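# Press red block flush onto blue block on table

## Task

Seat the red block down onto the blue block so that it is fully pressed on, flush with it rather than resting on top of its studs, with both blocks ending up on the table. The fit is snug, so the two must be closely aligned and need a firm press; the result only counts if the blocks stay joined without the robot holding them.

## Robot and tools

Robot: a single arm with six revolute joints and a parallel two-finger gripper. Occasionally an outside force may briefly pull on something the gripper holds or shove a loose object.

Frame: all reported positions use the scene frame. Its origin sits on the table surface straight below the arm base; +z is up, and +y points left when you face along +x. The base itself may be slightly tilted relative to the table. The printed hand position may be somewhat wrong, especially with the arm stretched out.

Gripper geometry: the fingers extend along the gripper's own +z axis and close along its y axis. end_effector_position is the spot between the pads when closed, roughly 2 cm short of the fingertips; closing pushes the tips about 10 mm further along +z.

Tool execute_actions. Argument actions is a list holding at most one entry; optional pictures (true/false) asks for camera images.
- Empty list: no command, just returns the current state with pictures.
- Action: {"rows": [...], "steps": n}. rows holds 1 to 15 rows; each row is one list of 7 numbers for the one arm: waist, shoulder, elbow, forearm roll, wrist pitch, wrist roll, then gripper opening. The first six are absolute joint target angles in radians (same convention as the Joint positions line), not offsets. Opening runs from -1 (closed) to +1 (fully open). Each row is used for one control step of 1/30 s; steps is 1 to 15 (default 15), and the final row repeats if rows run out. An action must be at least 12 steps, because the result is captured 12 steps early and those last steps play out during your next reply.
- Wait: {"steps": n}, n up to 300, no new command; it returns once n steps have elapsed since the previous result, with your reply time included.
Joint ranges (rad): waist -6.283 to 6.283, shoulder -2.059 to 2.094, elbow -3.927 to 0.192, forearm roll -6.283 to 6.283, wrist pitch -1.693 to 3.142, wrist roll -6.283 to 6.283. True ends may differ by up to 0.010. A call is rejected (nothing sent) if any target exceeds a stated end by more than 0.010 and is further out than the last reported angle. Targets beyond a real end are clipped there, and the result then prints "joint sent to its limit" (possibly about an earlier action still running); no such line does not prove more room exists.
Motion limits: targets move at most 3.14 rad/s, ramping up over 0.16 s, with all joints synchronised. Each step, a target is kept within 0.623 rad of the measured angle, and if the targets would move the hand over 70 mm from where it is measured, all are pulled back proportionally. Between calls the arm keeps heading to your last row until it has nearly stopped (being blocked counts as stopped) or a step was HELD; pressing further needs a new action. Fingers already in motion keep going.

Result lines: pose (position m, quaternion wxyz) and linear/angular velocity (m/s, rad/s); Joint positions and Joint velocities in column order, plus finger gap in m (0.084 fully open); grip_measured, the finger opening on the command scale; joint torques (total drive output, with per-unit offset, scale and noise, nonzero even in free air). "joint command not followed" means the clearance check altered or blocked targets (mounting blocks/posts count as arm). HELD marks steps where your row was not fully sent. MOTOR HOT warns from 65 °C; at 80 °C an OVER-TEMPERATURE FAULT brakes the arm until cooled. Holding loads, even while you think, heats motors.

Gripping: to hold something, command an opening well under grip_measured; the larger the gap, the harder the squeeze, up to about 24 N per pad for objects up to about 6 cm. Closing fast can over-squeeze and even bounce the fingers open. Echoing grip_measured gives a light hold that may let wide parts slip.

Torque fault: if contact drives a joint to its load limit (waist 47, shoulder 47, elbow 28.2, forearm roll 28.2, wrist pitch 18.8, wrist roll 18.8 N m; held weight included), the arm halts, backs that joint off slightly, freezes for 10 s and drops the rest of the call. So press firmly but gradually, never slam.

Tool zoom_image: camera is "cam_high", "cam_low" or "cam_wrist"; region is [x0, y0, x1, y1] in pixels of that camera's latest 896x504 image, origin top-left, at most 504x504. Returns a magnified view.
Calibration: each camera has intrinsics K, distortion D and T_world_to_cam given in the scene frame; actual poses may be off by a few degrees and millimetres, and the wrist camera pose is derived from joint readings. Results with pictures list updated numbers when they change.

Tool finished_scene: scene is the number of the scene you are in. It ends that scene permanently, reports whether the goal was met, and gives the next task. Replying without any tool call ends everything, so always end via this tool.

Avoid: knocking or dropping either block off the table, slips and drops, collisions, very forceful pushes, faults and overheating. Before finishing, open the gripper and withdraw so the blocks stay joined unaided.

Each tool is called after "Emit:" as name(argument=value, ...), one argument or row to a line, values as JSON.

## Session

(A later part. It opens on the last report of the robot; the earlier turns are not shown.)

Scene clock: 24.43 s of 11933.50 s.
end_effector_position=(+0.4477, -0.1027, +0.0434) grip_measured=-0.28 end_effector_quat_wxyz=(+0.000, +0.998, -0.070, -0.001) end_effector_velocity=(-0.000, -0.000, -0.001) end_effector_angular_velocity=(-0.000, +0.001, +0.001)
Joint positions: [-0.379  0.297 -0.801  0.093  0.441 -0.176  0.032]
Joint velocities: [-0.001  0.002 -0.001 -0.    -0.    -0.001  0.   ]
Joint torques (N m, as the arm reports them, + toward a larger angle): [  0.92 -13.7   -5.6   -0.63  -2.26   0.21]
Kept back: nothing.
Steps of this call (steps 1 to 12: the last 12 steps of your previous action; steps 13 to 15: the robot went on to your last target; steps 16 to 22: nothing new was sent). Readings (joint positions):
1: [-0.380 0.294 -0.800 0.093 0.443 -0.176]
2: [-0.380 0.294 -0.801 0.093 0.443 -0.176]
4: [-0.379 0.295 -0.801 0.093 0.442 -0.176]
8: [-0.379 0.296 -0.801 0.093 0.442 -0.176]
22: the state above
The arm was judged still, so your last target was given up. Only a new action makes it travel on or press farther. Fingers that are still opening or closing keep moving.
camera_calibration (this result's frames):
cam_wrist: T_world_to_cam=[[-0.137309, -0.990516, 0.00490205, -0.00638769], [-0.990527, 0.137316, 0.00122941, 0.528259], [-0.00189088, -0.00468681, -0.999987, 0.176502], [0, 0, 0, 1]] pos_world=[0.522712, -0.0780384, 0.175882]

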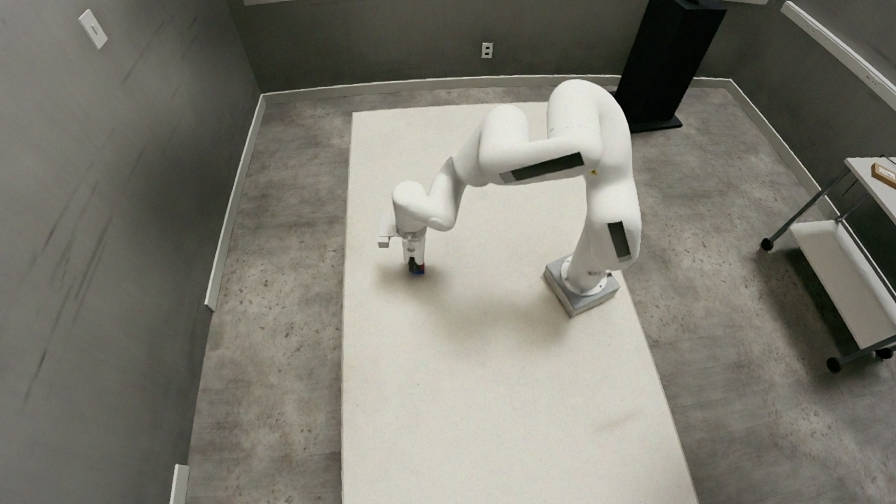

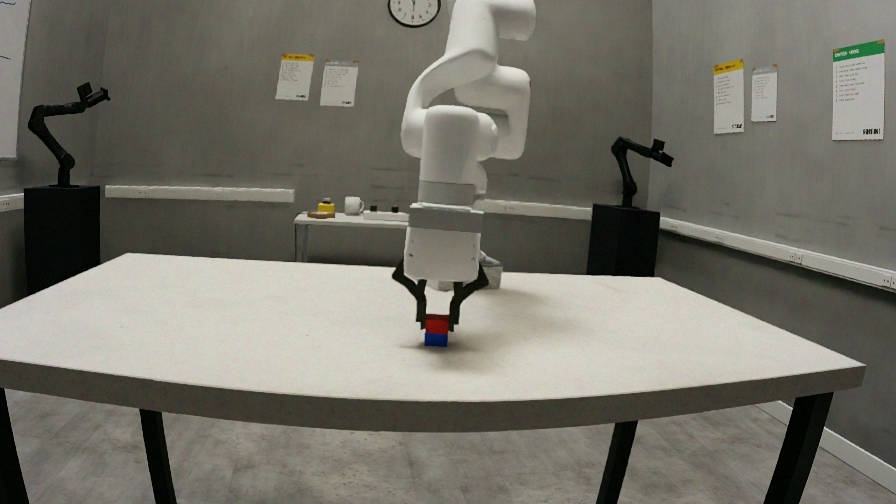

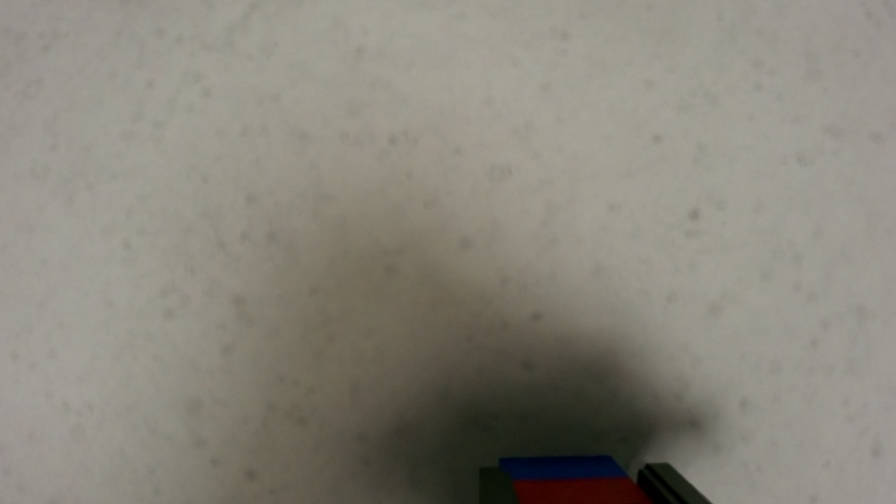

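Emit:
execute_actions(
  actions=[
    {"rows":[[-0.3795,0.295,-0.8004,0.093,0.4424,-0.176,-0.2],[-0.3795,0.295,-0.8004,0.093,0.4424,-0.176,0],[-0.3795,0.295,-0.8004,0.093,0.4424,-0.176,0],[-0.3795,0.295,-0.8004,0.093,0.4424,-0.176,0],[-0.3795,0.295,-0.8004,0.093,0.4424,-0.176,0],[-0.383,0.2385,-0.7975,0.084,0.494,-0.17,0]]},
  ],
)

Emit:
execute_actions(
  actions=[
    {"rows":[[-0.383,0.2385,-0.7975,0.084,0.494,-0.17,0],[-0.383,0.2385,-0.7975,0.084,0.494,-0.17,0],[-0.383,0.2385,-0.7975,0.084,0.494,-0.17,0],[-0.383,0.2385,-0.7975,0.084,0.494,-0.17,0],[-0.383,0.2385,-0.7975,0.084,0.494,-0.17,-1]]},
  ],
)

Emit:
execute_actions(
  actions=[
    {"rows":[[-0.3825,0.246,-0.7978,0.085,0.487,-0.171,-1],[-0.3825,0.246,-0.7978,0.085,0.487,-0.171,-1],[-0.3825,0.246,-0.7978,0.085,0.487,-0.171,-1],[-0.3822,0.250,-0.798,0.086,0.4832,-0.1715,-1],[-0.3822,0.250,-0.798,0.086,0.4832,-0.1715,-1],[-0.3822,0.250,-0.798,0.086,0.4832,-0.1715,-1],[-0.3822,0.2525,-0.7975,0.086,0.482,-0.1715,-1],[-0.3822,0.2525,-0.7975,0.086,0.482,-0.1715,-1],[-0.3822,0.2525,-0.7975,0.086,0.482,-0.1715,-1],[-0.3822,0.255,-0.797,0.086,0.481,-0.1715,-1]]},
  ],
)

Emit:
execute_actions(
  actions=[
    {"steps":20},
  ],
  pictures=true,
)

Emit:
zoom_image(
  camera="cam_low",
  region=[390,270,490,360],
)

Scene clock: 26.07 s of 11933.50 s.
end_effector_position=(+0.4466, -0.1026, +0.0425) grip_measured=-0.28 end_effector_quat_wxyz=(+0.000, +0.998, -0.070, -0.003) end_effector_velocity=(+0.001, +0.000, +0.001) end_effector_angular_velocity=(-0.001, -0.003, -0.001)
Joint positions: [-0.379  0.298 -0.799  0.093  0.441 -0.176  0.032]
Joint velocities: [ 0.001 -0.002 -0.001 -0.     0.001  0.003 -0.   ]
Joint torques (N m, as the arm reports them, + toward a larger angle): [  0.32 -11.07  -3.61  -0.51  -0.86   0.38]
Steps of this call (steps 1 to 46: nothing new was sent; steps 47 to 49: the first 3 steps of this action). Readings (joint positions):
47: [-0.379 0.298 -0.799 0.093 0.441 -0.176]
48: [-0.379 0.298 -0.799 0.093 0.441 -0.176]
49: the state above

Scene clock: 26.57 s of 11933.50 s.
end_effector_position=(+0.4479, -0.1028, +0.0630) grip_measured=-0.01 end_effector_quat_wxyz=(+0.000, +0.998, -0.070, -0.001) end_effector_velocity=(-0.000, +0.001, +0.006) end_effector_angular_velocity=(+0.000, +0.001, +0.001)
Joint positions: [-0.383  0.241 -0.797  0.084  0.493 -0.17   0.043]
Joint velocities: [ 0.    -0.017  0.001 -0.003  0.017  0.002  0.   ]
Joint torques (N m, as the arm reports them, + toward a larger angle): [  1.72 -22.97  -9.4   -0.76  -3.24   0.24]
Steps of this call (steps 1 to 12: the last 12 steps of your previous action; steps 13 to 15: the first 3 steps of this action). Readings (joint positions):
13: [-0.383 0.243 -0.797 0.085 0.491 -0.170]
14: [-0.383 0.242 -0.797 0.084 0.492 -0.170]
15: the state above

Scene clock: 27.07 s of 11933.50 s.
end_effector_position=(+0.4487, -0.1030, +0.0637) grip_measured=-1.00 end_effector_quat_wxyz=(+0.001, +0.998, -0.070, -0.000) end_effector_velocity=(+0.001, +0.000, -0.013) end_effector_angular_velocity=(-0.000, -0.001, +0.002)
Joint positions: [-0.383  0.24  -0.798  0.084  0.492 -0.17   0.   ]
Joint velocities: [ 0.004  0.038 -0.004  0.005 -0.035 -0.004  0.   ]
Joint torques (N m, as the arm reports them, + toward a larger angle): [  0.97 -22.26  -9.02  -0.72  -3.18   0.59]
Steps of this call (steps 1 to 12: the last 12 steps of your previous action; steps 13 to 15: the first 3 steps of this action). Readings (joint positions):
13: [-0.383 0.239 -0.797 0.084 0.494 -0.170]
14: [-0.383 0.239 -0.798 0.084 0.493 -0.170]
15: the state above

Scene clock: 27.73 s of 11933.50 s.
end_effector_position=(+0.4474, -0.1027, +0.0581) grip_measured=-1.00 end_effector_quat_wxyz=(+0.000, +0.998, -0.070, -0.002) end_effector_velocity=(-0.001, -0.001, -0.000) end_effector_angular_velocity=(-0.000, +0.001, -0.002)
Joint positions: [-0.382  0.254 -0.797  0.086  0.481 -0.171  0.   ]
Joint velocities: [-0.001  0.001  0.001 -0.    -0.001  0.     0.   ]
Joint torques (N m, as the arm reports them, + toward a larger angle): [  1.34 -21.68  -9.08  -0.83  -3.68   0.13]
Kept back: nothing.
Steps of this call (steps 1 to 12: the last 12 steps of your previous action; steps 13 to 20: the robot went on to your last target). Readings (joint positions):
1: [-0.383 0.242 -0.798 0.084 0.491 -0.170]
2: [-0.383 0.243 -0.798 0.085 0.490 -0.171]
4: [-0.382 0.246 -0.798 0.085 0.487 -0.171]
8: [-0.382 0.251 -0.798 0.086 0.483 -0.171]
20: the state above
camera_calibration (this result's frames):
cam_wrist: T_world_to_cam=[[-0.136755, -0.990593, 0.00484105, -0.00674191], [-0.9906, 0.136768, 0.00255638, 0.527876], [-0.00319444, -0.00444595, -0.999985, 0.191843], [0, 0, 0, 1]] pos_world=[0.522604, -0.0780223, 0.190524]

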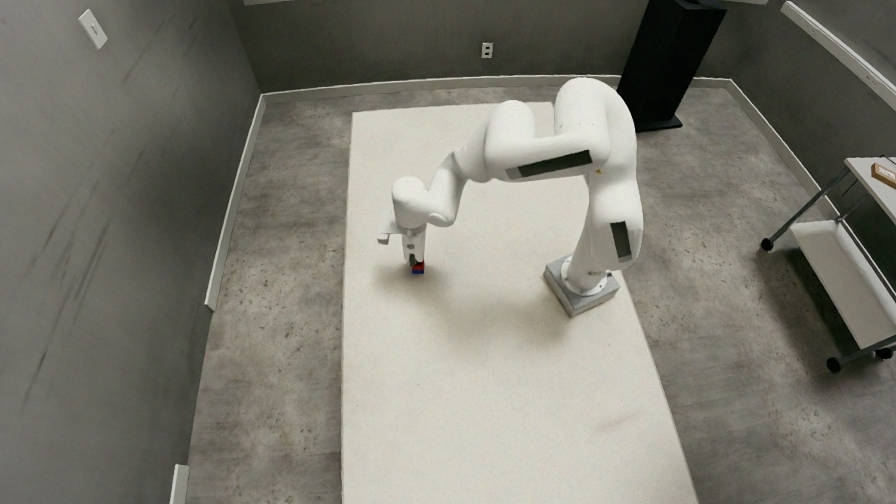

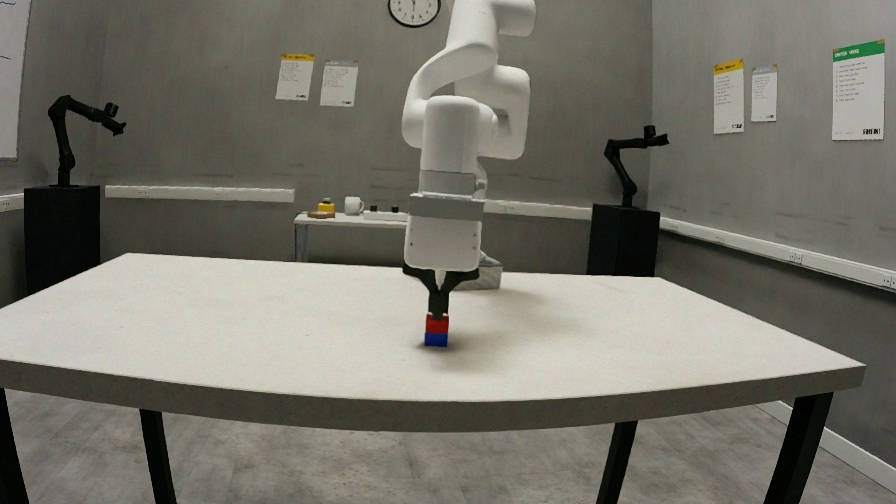

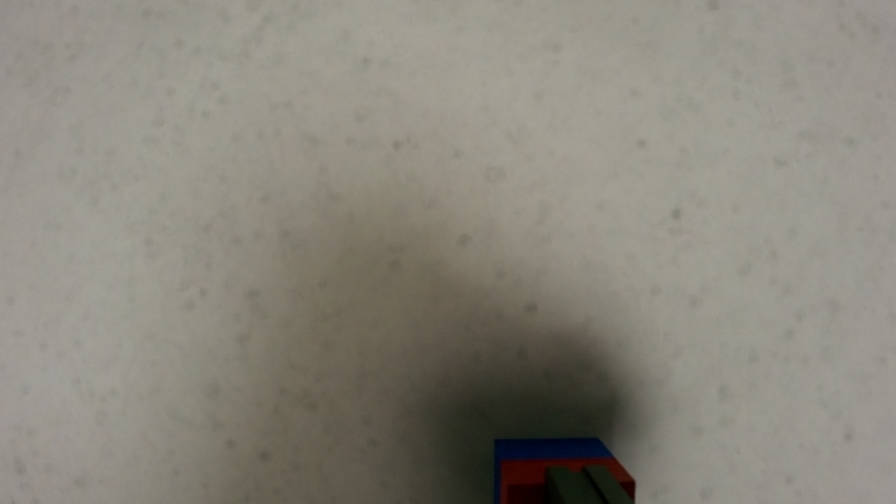

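Region (390, 270, 490, 360) of cam_low's 896x504 image, scaled by 5.040, with more detail than that image has; it fills the top 454 rows of this view, and the rest is white.

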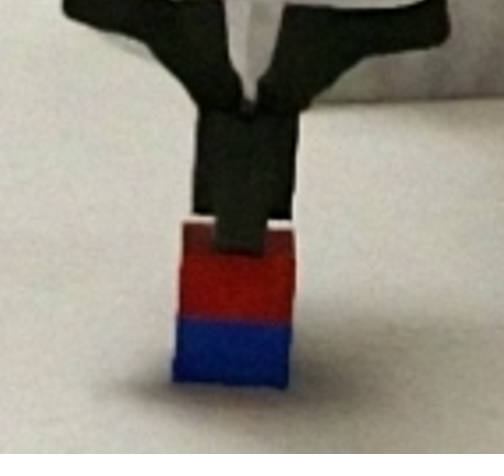

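Emit:
execute_actions(
  actions=[
    {"rows":[[-0.3822,0.2595,-0.796,0.086,0.480,-0.1715,-1]]},
  ],
)

Emit:
execute_actions(
  actions=[
    {"rows":[[-0.3822,0.2595,-0.796,0.086,0.480,-0.1715,-1],[-0.3822,0.2595,-0.796,0.086,0.480,-0.1715,-1],[-0.3822,0.2595,-0.796,0.086,0.480,-0.1715,-1],[-0.3822,0.2595,-0.796,0.086,0.480,-0.1715,-1],[-0.3822,0.2595,-0.796,0.086,0.480,-0.1715,-1],[-0.3822,0.25,-0.799,0.086,0.481,-0.1715,-1],[-0.3822,0.25,-0.799,0.086,0.481,-0.1715,-1],[-0.3822,0.25,-0.799,0.086,0.481,-0.1715,-1],[-0.3822,0.24,-0.799,0.086,0.488,-0.1715,-1],[-0.3822,0.22,-0.799,0.086,0.5,-0.1715,-1],[-0.3822,0.13,-0.799,0.086,0.56,-0.1715,-1]]},
  ],
)

Emit:
execute_actions(
  actions=[
    {"steps":20},
  ],
  pictures=true,
)

Emit:
zoom_image(
  camera="cam_low",
  region=[390,270,490,360],
)

Emit:
zoom_image(
  camera="cam_high",
  region=[390,240,450,290],
)

Scene clock: 28.73 s of 11933.50 s.
end_effector_position=(+0.4474, -0.1027, +0.0579) grip_measured=-1.00 end_effector_quat_wxyz=(+0.000, +0.998, -0.070, -0.002) end_effector_velocity=(+0.001, +0.000, -0.002) end_effector_angular_velocity=(+0.001, +0.002, -0.002)
Joint positions: [-0.382  0.255 -0.797  0.086  0.481 -0.171  0.   ]
Joint velocities: [ 0.001  0.009 -0.005  0.    -0.001  0.002  0.   ]
Joint torques (N m, as the arm reports them, + toward a larger angle): [  1.21 -16.48  -7.87  -0.86  -4.14   0.46]
Steps of this call (steps 1 to 15: the robot went on to your last target; steps 16 to 27: nothing new was sent; steps 28 to 30: the first 3 steps of this action). Readings (joint positions):
28: [-0.382 0.255 -0.797 0.086 0.481 -0.171]
29: [-0.382 0.255 -0.797 0.086 0.481 -0.171]
30: the state above

Scene clock: 29.23 s of 11933.50 s.
end_effector_position=(+0.4472, -0.1027, +0.0573) grip_measured=-1.00 end_effector_quat_wxyz=(+0.000, +0.998, -0.070, -0.003) end_effector_velocity=(-0.002, +0.000, -0.002) end_effector_angular_velocity=(+0.001, +0.005, -0.001)
Joint positions: [-0.382  0.257 -0.797  0.086  0.48  -0.171  0.   ]
Joint velocities: [ 0.     0.002  0.003  0.    -0.001  0.001  0.   ]
Joint torques (N m, as the arm reports them, + toward a larger angle): [ 0.65 -5.66 -5.19 -0.81 -5.26  0.47]
Steps of this call (steps 1 to 12: the last 12 steps of your previous action; steps 13 to 15: the first 3 steps of this action). Readings (joint positions):
13: [-0.382 0.256 -0.797 0.086 0.480 -0.171]
14: [-0.382 0.257 -0.797 0.086 0.480 -0.171]
15: the state above

Scene clock: 29.90 s of 11933.50 s.
end_effector_position=(+0.4585, -0.1017, +0.1056) grip_measured=-1.00 end_effector_quat_wxyz=(+0.001, +0.998, -0.067, +0.020) end_effector_velocity=(-0.002, +0.002, +0.011) end_effector_angular_velocity=(+0.002, -0.000, -0.001)
Joint positions: [-0.382  0.135 -0.798  0.086  0.558 -0.172  0.   ]
Joint velocities: [-0.    -0.033  0.005  0.001  0.028  0.002  0.   ]
Joint torques (N m, as the arm reports them, + toward a larger angle): [  0.96 -21.7  -10.61  -0.14  -3.31   0.5 ]
Kept back: nothing.
Steps of this call (steps 1 to 12: the last 12 steps of your previous action; steps 13 to 20: the robot went on to your last target). Readings (joint positions):
1: [-0.382 0.257 -0.797 0.086 0.480 -0.171]
2: [-0.382 0.257 -0.797 0.086 0.480 -0.171]
4: [-0.382 0.256 -0.797 0.086 0.480 -0.171]
8: [-0.382 0.253 -0.796 0.086 0.482 -0.172]
20: the state above
camera_calibration (this result's frames):
cam_wrist: T_world_to_cam=[[-0.131845, -0.991264, 0.00363251, -0.00658481], [-0.990423, 0.13158, -0.0418258, 0.542664], [0.0409825, -0.00911224, -0.999118, 0.218516], [0, 0, 0, 1]] pos_world=[0.527643, -0.0759396, 0.241044]

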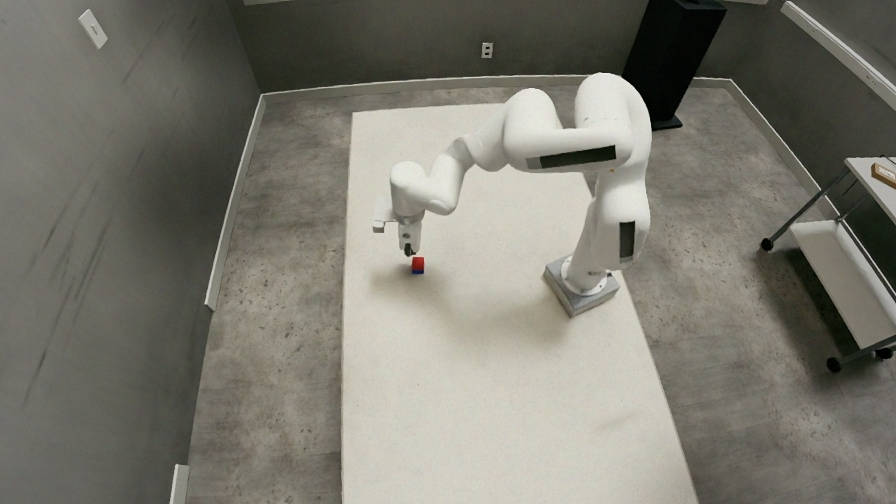

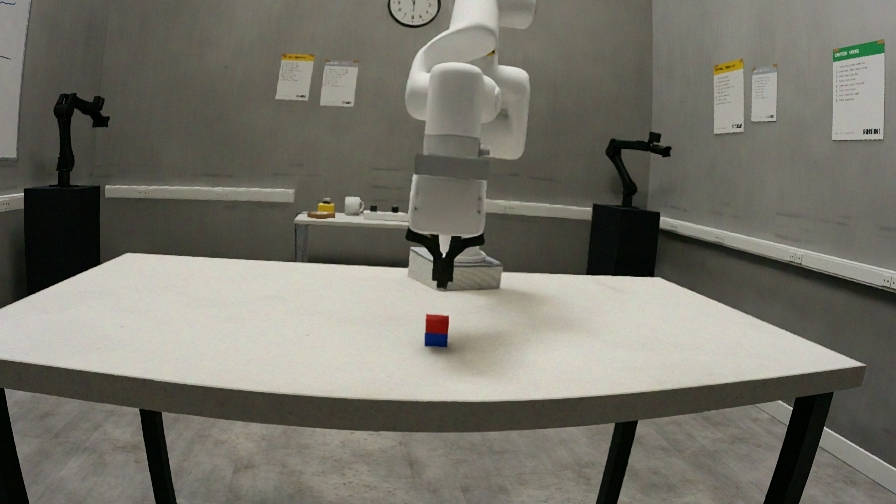

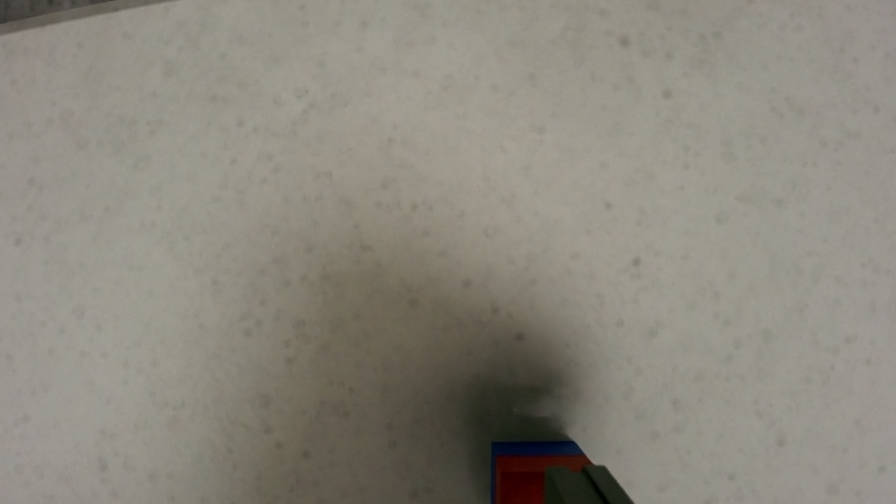

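Region (390, 270, 490, 360) of cam_low's 896x504 image, scaled by 5.040, with more detail than that image has; it fills the top 454 rows of this view, and the rest is white.

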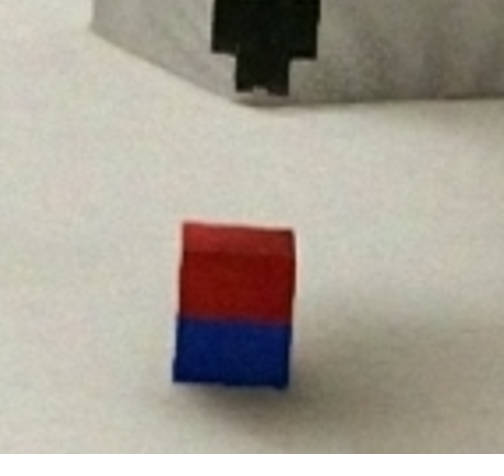

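Region (390, 240, 450, 290) of cam_high's 896x504 image, scaled by 8.400, with more detail than that image has.

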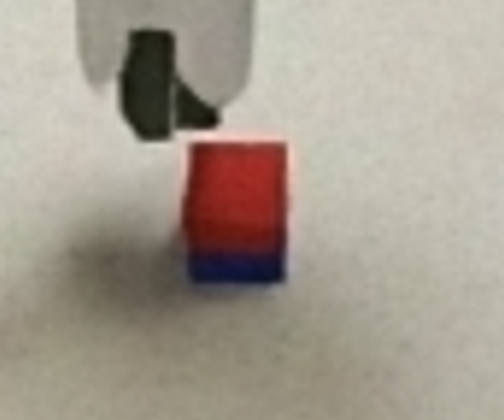

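Emit:
finished_scene(
  scene=1,
)

The scene is finished: the task was done.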